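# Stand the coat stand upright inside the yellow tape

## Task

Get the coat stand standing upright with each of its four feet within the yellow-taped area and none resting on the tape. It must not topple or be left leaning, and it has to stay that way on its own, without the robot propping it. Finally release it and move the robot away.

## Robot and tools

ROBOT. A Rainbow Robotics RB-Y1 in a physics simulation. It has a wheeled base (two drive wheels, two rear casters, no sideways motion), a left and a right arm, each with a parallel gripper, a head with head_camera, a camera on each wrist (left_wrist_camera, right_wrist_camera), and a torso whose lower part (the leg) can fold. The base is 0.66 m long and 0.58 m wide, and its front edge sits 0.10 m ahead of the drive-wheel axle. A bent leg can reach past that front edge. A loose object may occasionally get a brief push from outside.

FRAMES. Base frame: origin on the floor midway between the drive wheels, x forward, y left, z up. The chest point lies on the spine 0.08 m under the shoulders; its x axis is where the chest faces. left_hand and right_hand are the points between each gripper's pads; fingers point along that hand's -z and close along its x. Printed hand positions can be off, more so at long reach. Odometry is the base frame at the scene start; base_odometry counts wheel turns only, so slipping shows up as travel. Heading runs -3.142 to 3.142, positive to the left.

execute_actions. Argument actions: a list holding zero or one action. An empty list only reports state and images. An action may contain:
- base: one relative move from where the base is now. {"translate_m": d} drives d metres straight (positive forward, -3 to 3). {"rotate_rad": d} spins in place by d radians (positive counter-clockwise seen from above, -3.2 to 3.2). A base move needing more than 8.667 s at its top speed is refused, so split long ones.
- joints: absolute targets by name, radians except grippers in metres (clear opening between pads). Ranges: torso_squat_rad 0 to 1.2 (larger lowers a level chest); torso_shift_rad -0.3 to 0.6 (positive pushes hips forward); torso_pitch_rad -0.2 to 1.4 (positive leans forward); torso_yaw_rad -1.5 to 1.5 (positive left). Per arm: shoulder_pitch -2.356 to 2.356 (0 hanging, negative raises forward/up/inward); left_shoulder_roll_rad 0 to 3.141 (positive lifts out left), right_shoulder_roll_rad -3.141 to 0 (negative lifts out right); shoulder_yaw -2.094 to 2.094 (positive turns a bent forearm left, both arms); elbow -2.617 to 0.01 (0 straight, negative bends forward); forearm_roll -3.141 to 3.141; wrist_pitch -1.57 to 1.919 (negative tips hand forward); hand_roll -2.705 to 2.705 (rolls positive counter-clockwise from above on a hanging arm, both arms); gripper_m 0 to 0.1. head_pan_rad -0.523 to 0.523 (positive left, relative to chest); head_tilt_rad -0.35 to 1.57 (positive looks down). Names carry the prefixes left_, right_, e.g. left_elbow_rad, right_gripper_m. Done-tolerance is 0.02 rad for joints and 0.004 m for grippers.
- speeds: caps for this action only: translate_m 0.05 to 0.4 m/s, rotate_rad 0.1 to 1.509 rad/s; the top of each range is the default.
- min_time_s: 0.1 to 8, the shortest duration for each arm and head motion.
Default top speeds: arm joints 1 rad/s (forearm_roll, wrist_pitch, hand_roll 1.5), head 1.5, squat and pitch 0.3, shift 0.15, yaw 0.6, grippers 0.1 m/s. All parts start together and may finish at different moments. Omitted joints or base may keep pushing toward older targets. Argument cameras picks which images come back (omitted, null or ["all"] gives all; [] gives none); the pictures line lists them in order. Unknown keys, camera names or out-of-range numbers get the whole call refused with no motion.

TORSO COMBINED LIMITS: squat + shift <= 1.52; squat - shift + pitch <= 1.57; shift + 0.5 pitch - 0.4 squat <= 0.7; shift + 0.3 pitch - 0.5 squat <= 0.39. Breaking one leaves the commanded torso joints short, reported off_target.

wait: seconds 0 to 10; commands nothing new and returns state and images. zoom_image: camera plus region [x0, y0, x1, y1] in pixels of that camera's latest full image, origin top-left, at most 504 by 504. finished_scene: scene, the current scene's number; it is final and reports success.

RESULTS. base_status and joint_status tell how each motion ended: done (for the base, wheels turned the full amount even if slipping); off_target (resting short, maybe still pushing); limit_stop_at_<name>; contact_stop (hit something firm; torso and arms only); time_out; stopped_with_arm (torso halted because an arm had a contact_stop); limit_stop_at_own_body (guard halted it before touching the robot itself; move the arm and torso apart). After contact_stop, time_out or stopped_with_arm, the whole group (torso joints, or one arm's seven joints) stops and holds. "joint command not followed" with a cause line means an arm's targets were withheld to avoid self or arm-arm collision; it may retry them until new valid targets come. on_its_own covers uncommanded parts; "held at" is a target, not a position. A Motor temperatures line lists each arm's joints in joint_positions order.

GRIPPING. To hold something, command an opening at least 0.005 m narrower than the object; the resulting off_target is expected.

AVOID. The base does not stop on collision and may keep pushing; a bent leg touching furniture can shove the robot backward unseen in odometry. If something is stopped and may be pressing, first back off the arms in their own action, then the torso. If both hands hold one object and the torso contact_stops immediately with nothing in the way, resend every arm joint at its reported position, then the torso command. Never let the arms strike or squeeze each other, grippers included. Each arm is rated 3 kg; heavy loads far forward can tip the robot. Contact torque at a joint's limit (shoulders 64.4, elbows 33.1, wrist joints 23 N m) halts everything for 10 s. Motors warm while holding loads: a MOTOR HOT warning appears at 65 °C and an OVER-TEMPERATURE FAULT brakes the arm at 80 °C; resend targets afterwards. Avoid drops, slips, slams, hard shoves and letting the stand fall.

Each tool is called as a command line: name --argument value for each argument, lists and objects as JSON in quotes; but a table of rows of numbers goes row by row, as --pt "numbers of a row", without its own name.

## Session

execute_actions --actions '[]'

Scene clock: 0.00 s.
Motor temperatures (°C, as the motors report them): left_arm=[25 26 28 27 31 31 31] | right_arm=[27 27 26 26 30 32 27]
base_odometry: x=+0.000 y=+0.000 heading=+0.000 (m, m, rad; odometry frame)
base_status: not commanded
joint_positions: torso_squat_rad=+0.350 torso_shift_rad=+0.001 torso_pitch_rad=+0.002 torso_yaw_rad=+0.000 left_shoulder_pitch_rad=-0.028 left_shoulder_roll_rad=+0.055 left_shoulder_yaw_rad=-0.014 left_elbow_rad=-0.167 left_forearm_roll_rad=-0.008 left_wrist_pitch_rad=+0.008 left_hand_roll_rad=-0.037 left_gripper_m=+0.101 right_shoulder_pitch_rad=+0.023 right_shoulder_roll_rad=-0.051 right_shoulder_yaw_rad=-0.040 right_elbow_rad=-0.260 right_forearm_roll_rad=-0.048 right_wrist_pitch_rad=+0.024 right_hand_roll_rad=+0.012 right_gripper_m=+0.101 head_pan_rad=+0.000 head_tilt_rad=+0.400
joint_status: not commanded
chest: x=-0.2265 y=+0.0004 z=+1.2476 quat_wxyz=(+1.000, +0.000, +0.001, +0.000) (m; base frame)
left_hand: x=-0.1276 y=+0.2595 z=+0.5695 quat_wxyz=(+0.995, +0.028, -0.091, -0.036) (m; base frame)
right_hand: x=-0.1235 y=-0.2644 z=+0.5710 quat_wxyz=(+0.993, -0.026, -0.107, -0.038) (m; base frame)
pictures: head_camera, left_wrist_camera, right_wrist_camera
Images, in order (width x height): head_camera 896x504, left_wrist_camera 644x364, right_wrist_camera 644x364.

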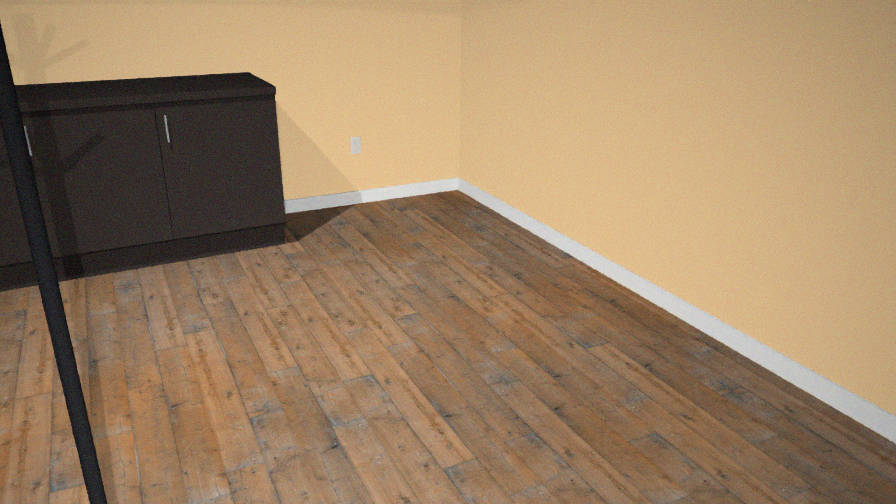

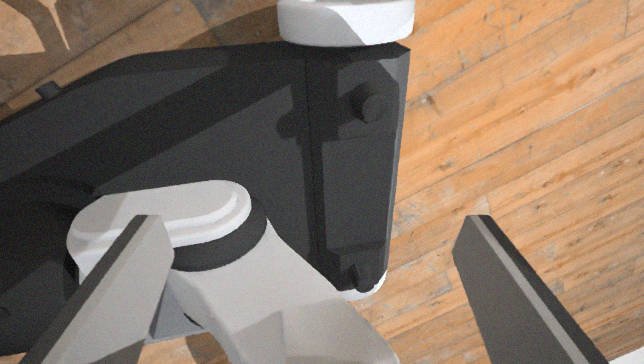

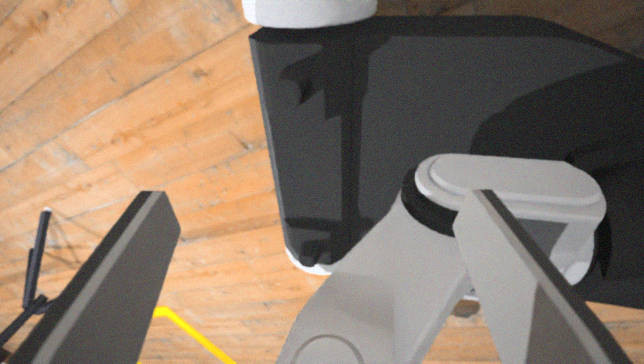

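zoom_image --camera "head_camera" --region '[0, 336, 168, 504]'

zoom_image --camera "head_camera" --region '[0, 100, 168, 268]'

zoom_image --camera "right_wrist_camera" --region '[0, 180, 280, 364]'

Region (0, 336, 168, 504) of head_camera's 896x504 image, scaled by 3.000, with more detail than that image has.

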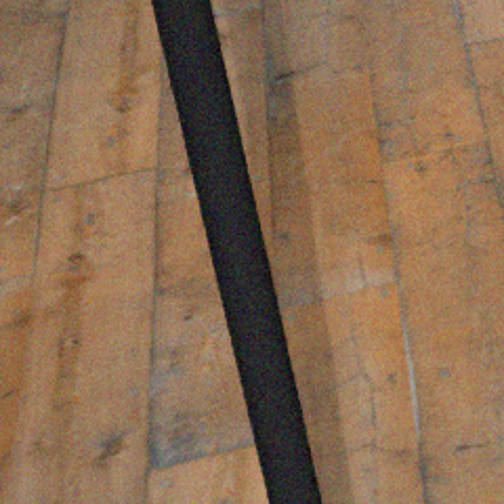

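Region (0, 100, 168, 268) of head_camera's 896x504 image, scaled by 3.000, with more detail than that image has.

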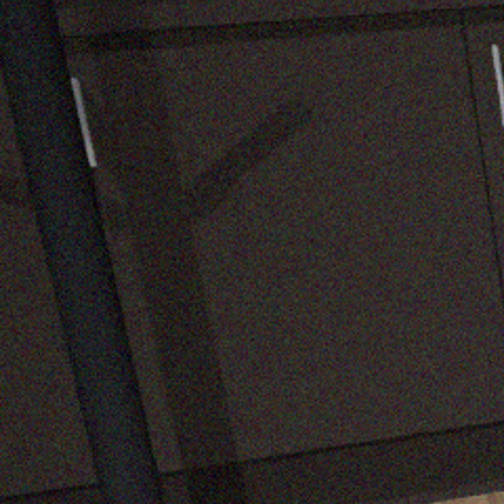

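Region (0, 180, 280, 364) of right_wrist_camera's 644x364 image, scaled by 1.800, with more detail than that image has; it fills the top 331 rows of this view, and the rest is white.

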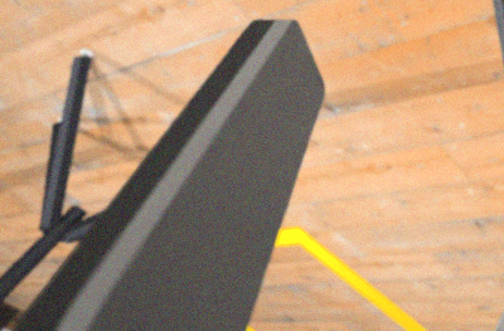

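zoom_image --camera "head_camera" --region '[380, 0, 580, 200]'

zoom_image --camera "head_camera" --region '[130, 60, 330, 260]'

Region (380, 0, 580, 200) of head_camera's 896x504 image, scaled by 2.520, with more detail than that image has.

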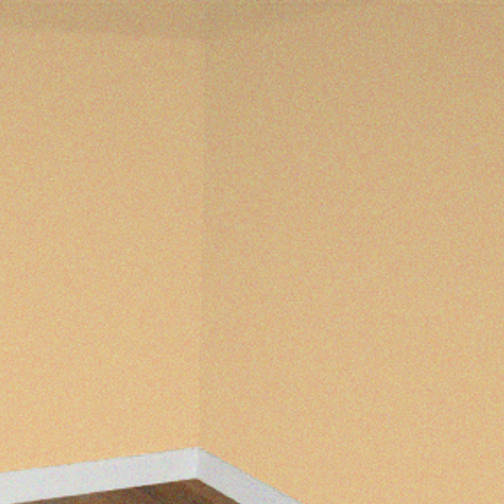

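Region (130, 60, 330, 260) of head_camera's 896x504 image, scaled by 2.520, with more detail than that image has.

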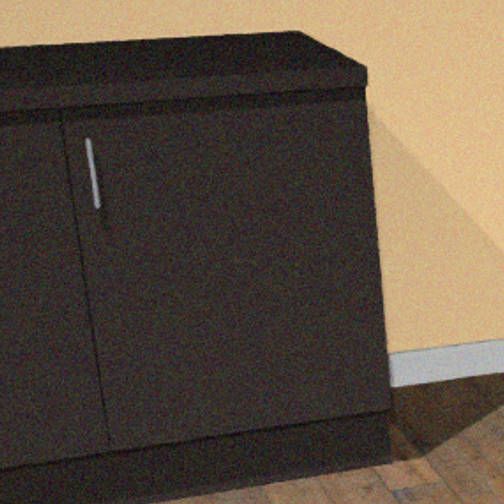

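execute_actions --actions '[{"base": {"rotate_rad": 0.76}, "joints": {"torso_squat_rad": 0.55, "torso_shift_rad": 0.2, "right_shoulder_pitch_rad": 0.0, "right_shoulder_roll_rad": -0.03, "right_shoulder_yaw_rad": -0.04, "right_elbow_rad": -1.57, "right_forearm_roll_rad": 1.54, "right_wrist_pitch_rad": 0.0, "right_hand_roll_rad": 0.0, "head_pan_rad": 0.1, "head_tilt_rad": 0.72}, "min_time_s": 2.0}]' --cameras '["head_camera", "right_wrist_camera"]'

Scene clock: 122.80 s.
Motor temperatures (°C, as the motors report them): left_arm=[25 26 28 27 31 31 31] | right_arm=[27 27 26 26 30 32 27]
base_odometry: x=+0.000 y=+0.000 heading=+0.759 (m, m, rad; odometry frame)
base_status: done
joint_positions: torso_squat_rad=+0.550 torso_shift_rad=+0.200 torso_pitch_rad=+0.002 torso_yaw_rad=+0.000 left_shoulder_pitch_rad=-0.028 left_shoulder_roll_rad=+0.055 left_shoulder_yaw_rad=-0.014 left_elbow_rad=-0.167 left_forearm_roll_rad=-0.008 left_wrist_pitch_rad=+0.008 left_hand_roll_rad=-0.037 left_gripper_m=+0.101 right_shoulder_pitch_rad=+0.000 right_shoulder_roll_rad=-0.030 right_shoulder_yaw_rad=-0.040 right_elbow_rad=-1.570 right_forearm_roll_rad=+1.540 right_wrist_pitch_rad=+0.000 right_hand_roll_rad=+0.000 right_gripper_m=+0.101 head_pan_rad=+0.100 head_tilt_rad=+0.720
joint_status: all done
chest: x=-0.1088 y=+0.0003 z=+1.1748 quat_wxyz=(+1.000, +0.000, +0.001, +0.000) (m; base frame)
left_hand: x=-0.0100 y=+0.2595 z=+0.4967 quat_wxyz=(+0.995, +0.028, -0.091, -0.036) (m; base frame)
right_hand: x=+0.4080 y=-0.2497 z=+0.9475 quat_wxyz=(+0.510, -0.510, -0.489, +0.490) (m; base frame)
pictures: head_camera, right_wrist_camera
Images, in order (width x height): head_camera 896x504, right_wrist_camera 644x364.

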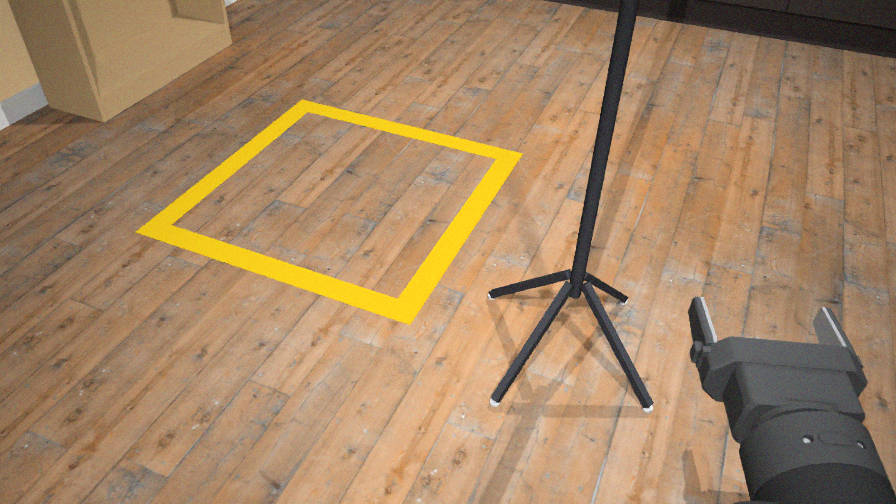

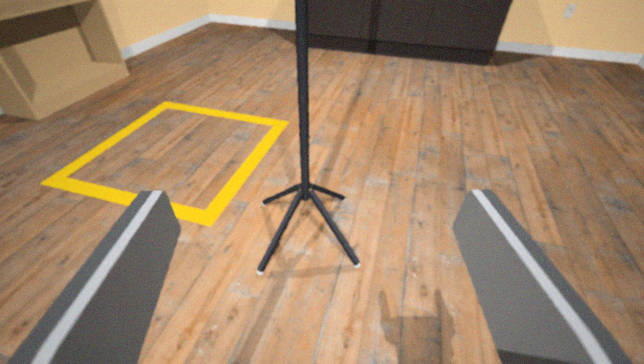

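zoom_image --camera "head_camera" --region '[470, 250, 680, 430]'

zoom_image --camera "head_camera" --region '[120, 80, 540, 340]'

zoom_image --camera "right_wrist_camera" --region '[250, 0, 350, 100]'

zoom_image --camera "right_wrist_camera" --region '[240, 150, 380, 290]'

Region (470, 250, 680, 430) of head_camera's 896x504 image, scaled by 2.400, with more detail than that image has; it fills the top 432 rows of this view, and the rest is white.

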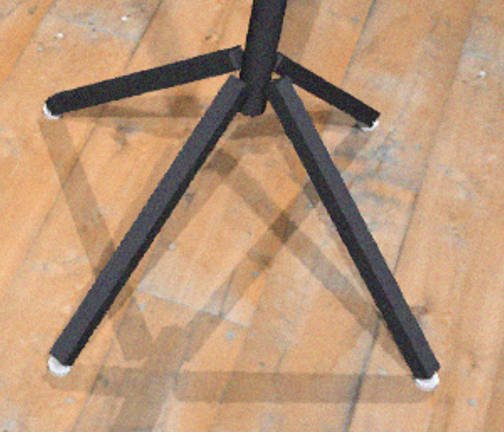

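Region (120, 80, 540, 340) of head_camera's 896x504 image, scaled by 1.200, with more detail than that image has; it fills the top 312 rows of this view, and the rest is white.

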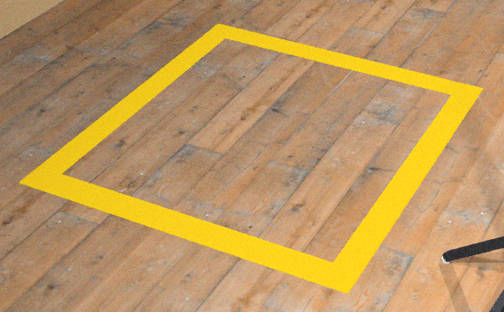

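Region (250, 0, 350, 100) of right_wrist_camera's 644x364 image, scaled by 5.040, with more detail than that image has.

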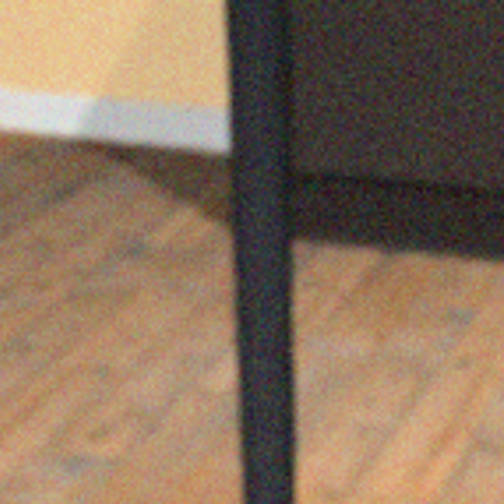

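Region (240, 150, 380, 290) of right_wrist_camera's 644x364 image, scaled by 3.600, with more detail than that image has.

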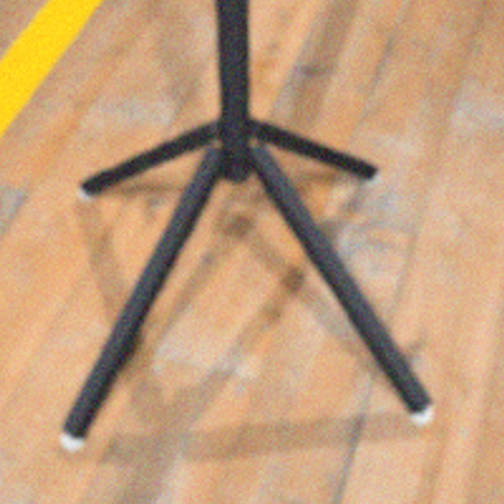

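execute_actions --actions '[{"base": {"translate_m": 0.785}, "joints": {"right_shoulder_yaw_rad": -0.03, "head_pan_rad": 0.05, "head_tilt_rad": 1.0}, "min_time_s": 1.0}]' --cameras '["head_camera", "right_wrist_camera"]'

Scene clock: 196.10 s.
Motor temperatures (°C, as the motors report them): left_arm=[25 26 28 27 31 31 31] | right_arm=[27 27 26 27 30 32 27]
base_odometry: x=+0.569 y=+0.541 heading=+0.760 (m, m, rad; odometry frame)
base_status: done
joint_positions: torso_squat_rad=+0.550 torso_shift_rad=+0.200 torso_pitch_rad=+0.002 torso_yaw_rad=+0.000 left_shoulder_pitch_rad=-0.028 left_shoulder_roll_rad=+0.055 left_shoulder_yaw_rad=-0.014 left_elbow_rad=-0.167 left_forearm_roll_rad=-0.008 left_wrist_pitch_rad=+0.008 left_hand_roll_rad=-0.037 left_gripper_m=+0.101 right_shoulder_pitch_rad=+0.000 right_shoulder_roll_rad=-0.030 right_shoulder_yaw_rad=-0.030 right_elbow_rad=-1.570 right_forearm_roll_rad=+1.540 right_wrist_pitch_rad=+0.000 right_hand_roll_rad=+0.000 right_gripper_m=+0.101 head_pan_rad=+0.050 head_tilt_rad=+1.000
joint_status: all done
chest: x=-0.1087 y=+0.0003 z=+1.1748 quat_wxyz=(+1.000, +0.000, +0.001, +0.000) (m; base frame)
left_hand: x=-0.0099 y=+0.2595 z=+0.4967 quat_wxyz=(+0.995, +0.028, -0.091, -0.036) (m; base frame)
right_hand: x=+0.4081 y=-0.2449 z=+0.9472 quat_wxyz=(+0.508, -0.507, -0.492, +0.493) (m; base frame)
pictures: head_camera, right_wrist_camera
Images, in order (width x height): head_camera 896x504, right_wrist_camera 644x364.

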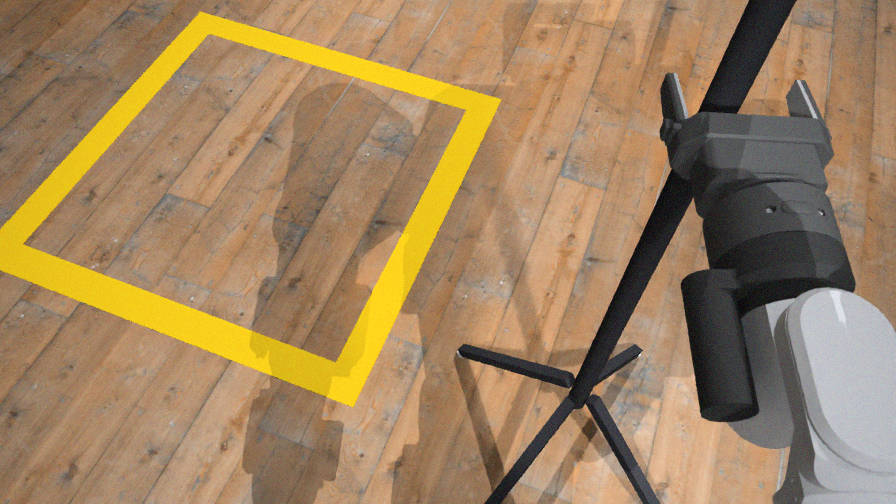

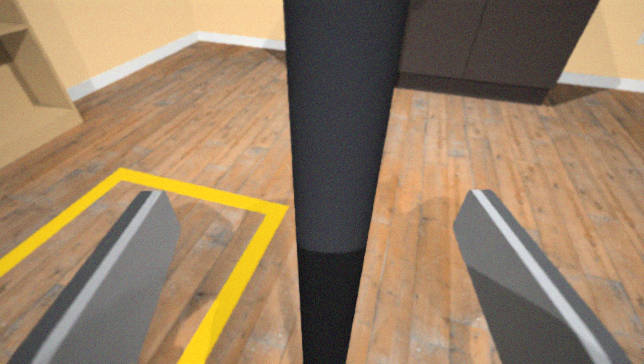

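execute_actions --actions '[{"base": {"translate_m": 0.036}, "joints": {"right_shoulder_yaw_rad": -0.044, "right_gripper_m": 0.01}}]' --cameras '["head_camera", "right_wrist_camera"]'

Scene clock: 209.10 s.
Motor temperatures (°C, as the motors report them): left_arm=[25 26 28 27 31 31 31] | right_arm=[27 27 26 27 30 32 27]
base_odometry: x=+0.595 y=+0.565 heading=+0.760 (m, m, rad; odometry frame)
base_status: done
joint_positions: torso_squat_rad=+0.550 torso_shift_rad=+0.200 torso_pitch_rad=+0.002 torso_yaw_rad=+0.000 left_shoulder_pitch_rad=-0.028 left_shoulder_roll_rad=+0.055 left_shoulder_yaw_rad=-0.014 left_elbow_rad=-0.167 left_forearm_roll_rad=-0.008 left_wrist_pitch_rad=+0.008 left_hand_roll_rad=-0.037 left_gripper_m=+0.101 right_shoulder_pitch_rad=+0.000 right_shoulder_roll_rad=-0.030 right_shoulder_yaw_rad=-0.044 right_elbow_rad=-1.570 right_forearm_roll_rad=+1.540 right_wrist_pitch_rad=+0.000 right_hand_roll_rad=+0.000 right_gripper_m=+0.032 head_pan_rad=+0.050 head_tilt_rad=+1.000
joint_status: right_gripper_m off_target (ended at +0.032, target +0.010); the others done
chest: x=-0.1087 y=+0.0003 z=+1.1748 quat_wxyz=(+1.000, +0.000, +0.001, +0.000) (m; base frame)
left_hand: x=-0.0099 y=+0.2595 z=+0.4967 quat_wxyz=(+0.995, +0.028, -0.091, -0.036) (m; base frame)
right_hand: x=+0.4078 y=-0.2519 z=+0.9473 quat_wxyz=(+0.511, -0.511, -0.488, +0.489) (m; base frame)
pictures: head_camera, right_wrist_camera
Images, in order (width x height): head_camera 896x504, right_wrist_camera 644x364.

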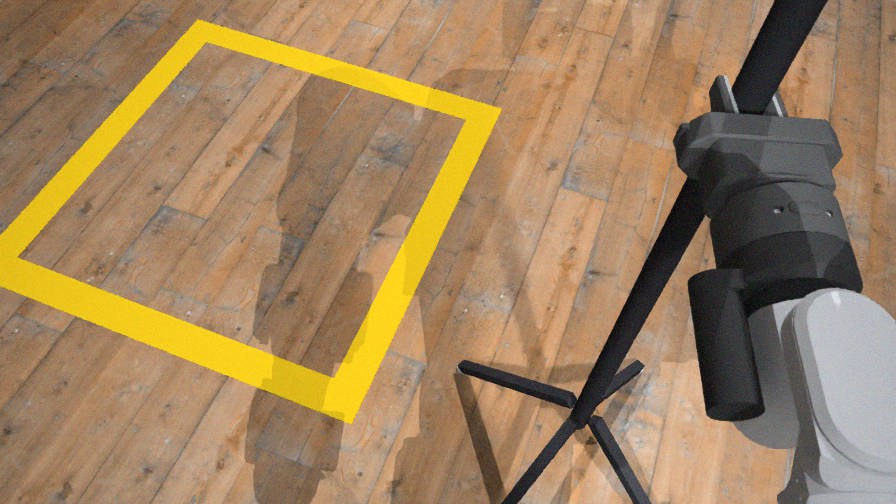

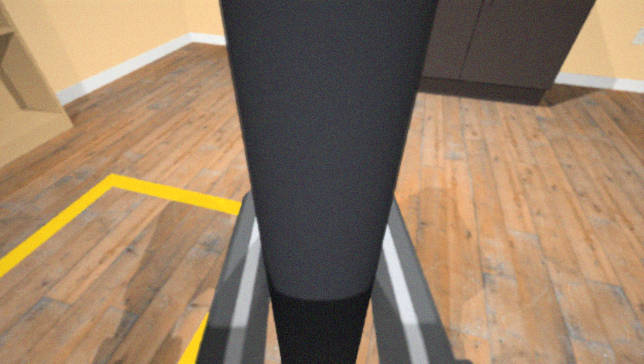

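execute_actions --actions '[{"base": {"rotate_rad": 0.62}, "joints": {"torso_squat_rad": 0.45, "head_pan_rad": -0.2, "head_tilt_rad": 1.1}}]' --cameras '["head_camera"]'

Scene clock: 241.57 s.
Motor temperatures (°C, as the motors report them): left_arm=[25 26 28 27 31 31 31] | right_arm=[27 27 26 27 30 32 27]
base_odometry: x=+0.595 y=+0.565 heading=+1.380 (m, m, rad; odometry frame)
base_status: done
joint_positions: torso_squat_rad=+0.450 torso_shift_rad=+0.200 torso_pitch_rad=+0.003 torso_yaw_rad=+0.000 left_shoulder_pitch_rad=-0.028 left_shoulder_roll_rad=+0.055 left_shoulder_yaw_rad=-0.014 left_elbow_rad=-0.167 left_forearm_roll_rad=-0.008 left_wrist_pitch_rad=+0.008 left_hand_roll_rad=-0.037 left_gripper_m=+0.101 right_shoulder_pitch_rad=+0.003 right_shoulder_roll_rad=-0.030 right_shoulder_yaw_rad=-0.044 right_elbow_rad=-1.567 right_forearm_roll_rad=+1.540 right_wrist_pitch_rad=+0.000 right_hand_roll_rad=+0.000 right_gripper_m=+0.032 head_pan_rad=-0.200 head_tilt_rad=+1.100
joint_status: all done
chest: x=-0.1015 y=+0.0002 z=+1.2076 quat_wxyz=(+1.000, +0.000, +0.002, +0.000) (m; base frame)
left_hand: x=-0.0034 y=+0.2595 z=+0.5295 quat_wxyz=(+0.995, +0.028, -0.091, -0.036) (m; base frame)
right_hand: x=+0.4137 y=-0.2525 z=+0.9764 quat_wxyz=(+0.514, -0.509, -0.486, +0.491) (m; base frame)
pictures: head_camera
Images, in order (width x height): head_camera 896x504.

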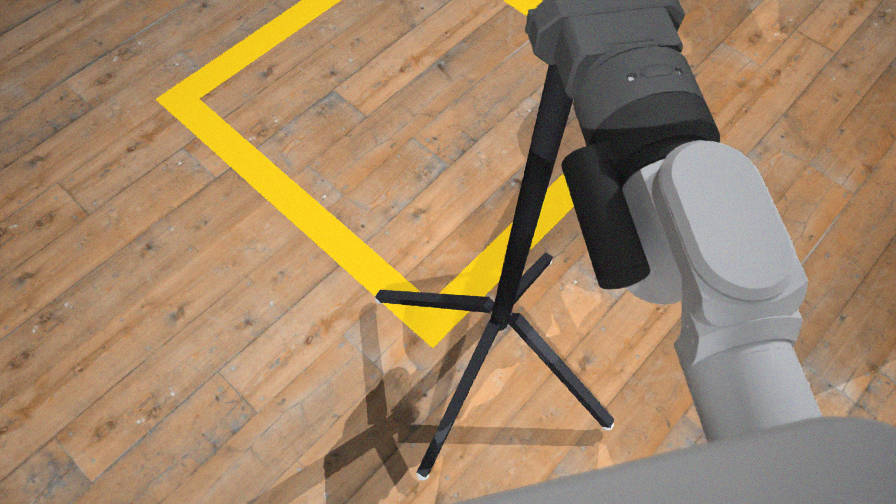

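The stand is lifted and hanging level, so I'll drive it into the square.

execute_actions --actions '[{"base": {"translate_m": 0.70}, "joints": {"head_pan_rad": -0.25, "head_tilt_rad": 1.15}}]' --cameras '["head_camera"]'

Scene clock: 246.87 s.
Motor temperatures (°C, as the motors report them): left_arm=[25 26 28 27 31 31 31] | right_arm=[27 27 26 28 30 32 27]
base_odometry: x=+0.728 y=+1.253 heading=+1.380 (m, m, rad; odometry frame)
base_status: done
joint_positions: torso_squat_rad=+0.450 torso_shift_rad=+0.200 torso_pitch_rad=+0.003 torso_yaw_rad=+0.000 left_shoulder_pitch_rad=-0.028 left_shoulder_roll_rad=+0.055 left_shoulder_yaw_rad=-0.014 left_elbow_rad=-0.167 left_forearm_roll_rad=-0.008 left_wrist_pitch_rad=+0.008 left_hand_roll_rad=-0.037 left_gripper_m=+0.101 right_shoulder_pitch_rad=+0.003 right_shoulder_roll_rad=-0.030 right_shoulder_yaw_rad=-0.044 right_elbow_rad=-1.566 right_forearm_roll_rad=+1.540 right_wrist_pitch_rad=+0.000 right_hand_roll_rad=+0.000 right_gripper_m=+0.032 head_pan_rad=-0.250 head_tilt_rad=+1.150
joint_status: all done
chest: x=-0.1016 y=+0.0002 z=+1.2077 quat_wxyz=(+1.000, +0.000, +0.002, +0.000) (m; base frame)
left_hand: x=-0.0034 y=+0.2595 z=+0.5295 quat_wxyz=(+0.995, +0.028, -0.091, -0.036) (m; base frame)
right_hand: x=+0.4138 y=-0.2525 z=+0.9765 quat_wxyz=(+0.513, -0.509, -0.486, +0.491) (m; base frame)
pictures: head_camera
Images, in order (width x height): head_camera 896x504.

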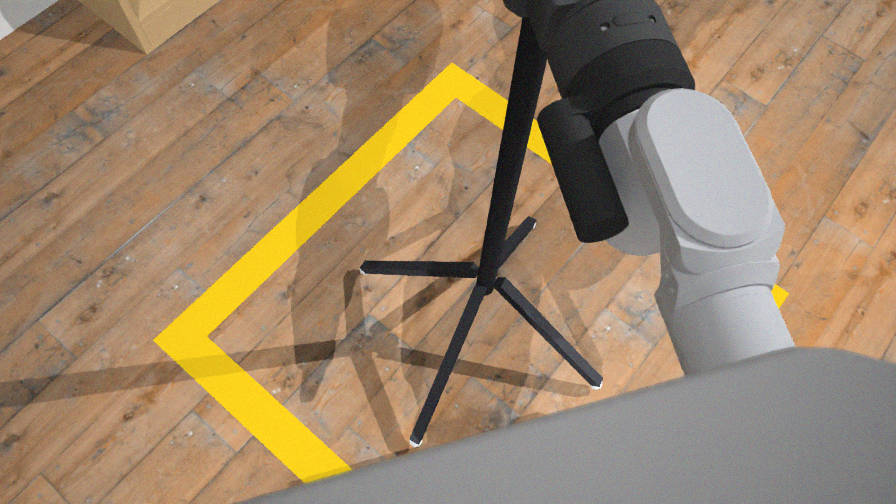

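execute_actions --actions '[{"joints": {"torso_squat_rad": 0.548}}]' --cameras '["head_camera"]'

Scene clock: 251.13 s.
Motor temperatures (°C, as the motors report them): left_arm=[25 26 28 27 31 31 31] | right_arm=[28 27 26 29 30 32 27]
base_odometry: x=+0.728 y=+1.253 heading=+1.380 (m, m, rad; odometry frame)
base_status: not commanded
joint_positions: torso_squat_rad=+0.548 torso_shift_rad=+0.200 torso_pitch_rad=+0.002 torso_yaw_rad=+0.000 left_shoulder_pitch_rad=-0.028 left_shoulder_roll_rad=+0.055 left_shoulder_yaw_rad=-0.014 left_elbow_rad=-0.167 left_forearm_roll_rad=-0.008 left_wrist_pitch_rad=+0.008 left_hand_roll_rad=-0.037 left_gripper_m=+0.101 right_shoulder_pitch_rad=+0.001 right_shoulder_roll_rad=-0.030 right_shoulder_yaw_rad=-0.044 right_elbow_rad=-1.570 right_forearm_roll_rad=+1.540 right_wrist_pitch_rad=+0.000 right_hand_roll_rad=+0.000 right_gripper_m=+0.032 head_pan_rad=-0.250 head_tilt_rad=+1.150
joint_status: all done
chest: x=-0.1089 y=+0.0003 z=+1.1755 quat_wxyz=(+1.000, +0.000, +0.001, +0.000) (m; base frame)
left_hand: x=-0.0098 y=+0.2595 z=+0.4975 quat_wxyz=(+0.995, +0.028, -0.091, -0.036) (m; base frame)
right_hand: x=+0.4076 y=-0.2520 z=+0.9479 quat_wxyz=(+0.511, -0.510, -0.488, +0.489) (m; base frame)
pictures: head_camera
Images, in order (width x height): head_camera 896x504.

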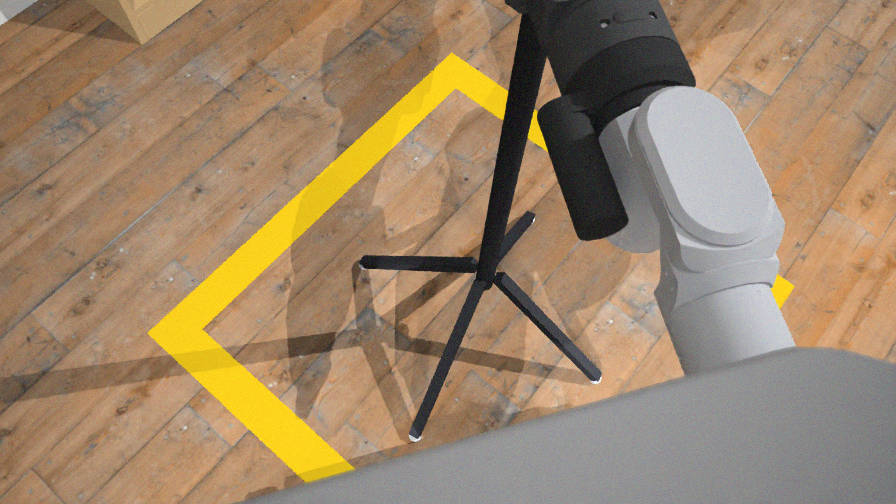

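execute_actions --actions '[{"joints": {"right_gripper_m": 0.045}}]' --cameras '[]'

execute_actions --actions '[{"base": {"translate_m": -0.45}, "joints": {"right_gripper_m": 0.1, "head_pan_rad": -0.2, "head_tilt_rad": 0.95}}]' --cameras '["head_camera", "right_wrist_camera"]'

Scene clock: 259.70 s.
Motor temperatures (°C, as the motors report them): left_arm=[25 26 28 27 31 31 31] | right_arm=[28 27 26 28 30 32 27]
base_odometry: x=+0.728 y=+1.253 heading=+1.380 (m, m, rad; odometry frame)
base_status: not commanded
joint_positions: torso_squat_rad=+0.548 torso_shift_rad=+0.200 torso_pitch_rad=+0.002 torso_yaw_rad=+0.000 left_shoulder_pitch_rad=-0.028 left_shoulder_roll_rad=+0.055 left_shoulder_yaw_rad=-0.014 left_elbow_rad=-0.167 left_forearm_roll_rad=-0.008 left_wrist_pitch_rad=+0.008 left_hand_roll_rad=-0.037 left_gripper_m=+0.101 right_shoulder_pitch_rad=+0.000 right_shoulder_roll_rad=-0.030 right_shoulder_yaw_rad=-0.044 right_elbow_rad=-1.570 right_forearm_roll_rad=+1.540 right_wrist_pitch_rad=+0.000 right_hand_roll_rad=+0.000 right_gripper_m=+0.045 head_pan_rad=-0.250 head_tilt_rad=+1.150
joint_status: all done
chest: x=-0.1088 y=+0.0003 z=+1.1755 quat_wxyz=(+1.000, +0.000, +0.001, +0.000) (m; base frame)
left_hand: x=-0.0098 y=+0.2595 z=+0.4975 quat_wxyz=(+0.995, +0.028, -0.091, -0.036) (m; base frame)
right_hand: x=+0.4078 y=-0.2519 z=+0.9481 quat_wxyz=(+0.511, -0.510, -0.488, +0.489) (m; base frame)
pictures: none
No camera images: the call's "cameras" was empty. Leave "cameras" out to get every camera's image.

Scene clock: 262.47 s.
Motor temperatures (°C, as the motors report them): left_arm=[25 26 28 27 31 31 31] | right_arm=[28 27 26 28 30 32 27]
base_odometry: x=+0.643 y=+0.811 heading=+1.382 (m, m, rad; odometry frame)
base_status: done
joint_positions: torso_squat_rad=+0.548 torso_shift_rad=+0.200 torso_pitch_rad=+0.002 torso_yaw_rad=+0.000 left_shoulder_pitch_rad=-0.028 left_shoulder_roll_rad=+0.055 left_shoulder_yaw_rad=-0.014 left_elbow_rad=-0.167 left_forearm_roll_rad=-0.008 left_wrist_pitch_rad=+0.008 left_hand_roll_rad=-0.037 left_gripper_m=+0.101 right_shoulder_pitch_rad=+0.000 right_shoulder_roll_rad=-0.030 right_shoulder_yaw_rad=-0.044 right_elbow_rad=-1.570 right_forearm_roll_rad=+1.540 right_wrist_pitch_rad=+0.000 right_hand_roll_rad=+0.000 right_gripper_m=+0.100 head_pan_rad=-0.200 head_tilt_rad=+0.950
joint_status: all done
chest: x=-0.1087 y=+0.0003 z=+1.1755 quat_wxyz=(+1.000, +0.000, +0.001, +0.000) (m; base frame)
left_hand: x=-0.0099 y=+0.2595 z=+0.4974 quat_wxyz=(+0.995, +0.028, -0.091, -0.036) (m; base frame)
right_hand: x=+0.4079 y=-0.2519 z=+0.9481 quat_wxyz=(+0.511, -0.510, -0.489, +0.489) (m; base frame)
pictures: head_camera, right_wrist_camera
Images, in order (width x height): head_camera 896x504, right_wrist_camera 644x364.

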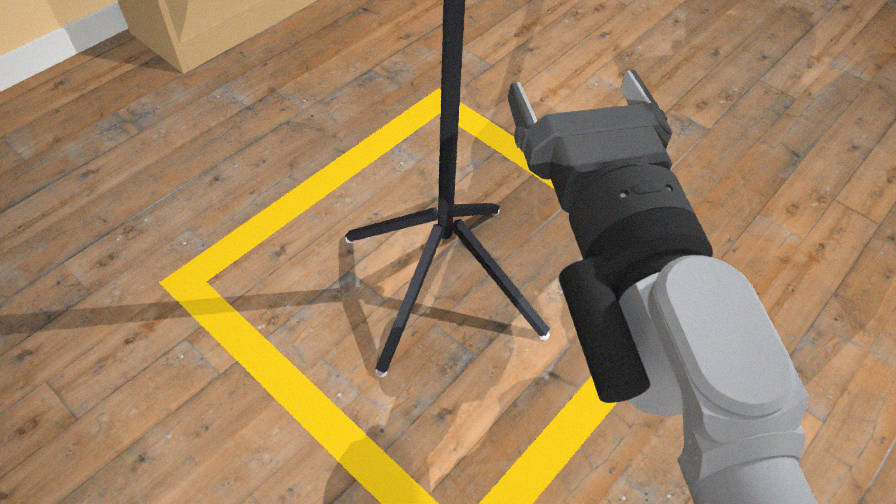

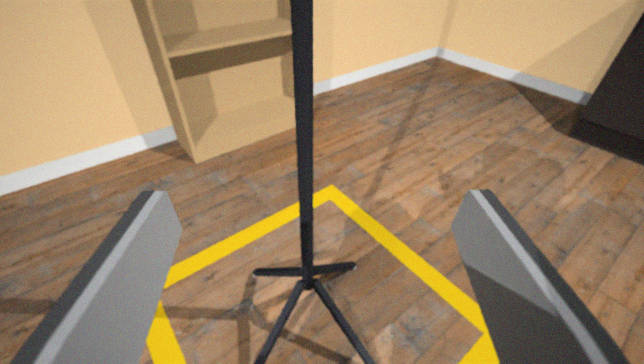

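All four feet are inside the tape, the stand is upright, and the robot is clear.

finished_scene --scene 2

The scene is finished: the task was done.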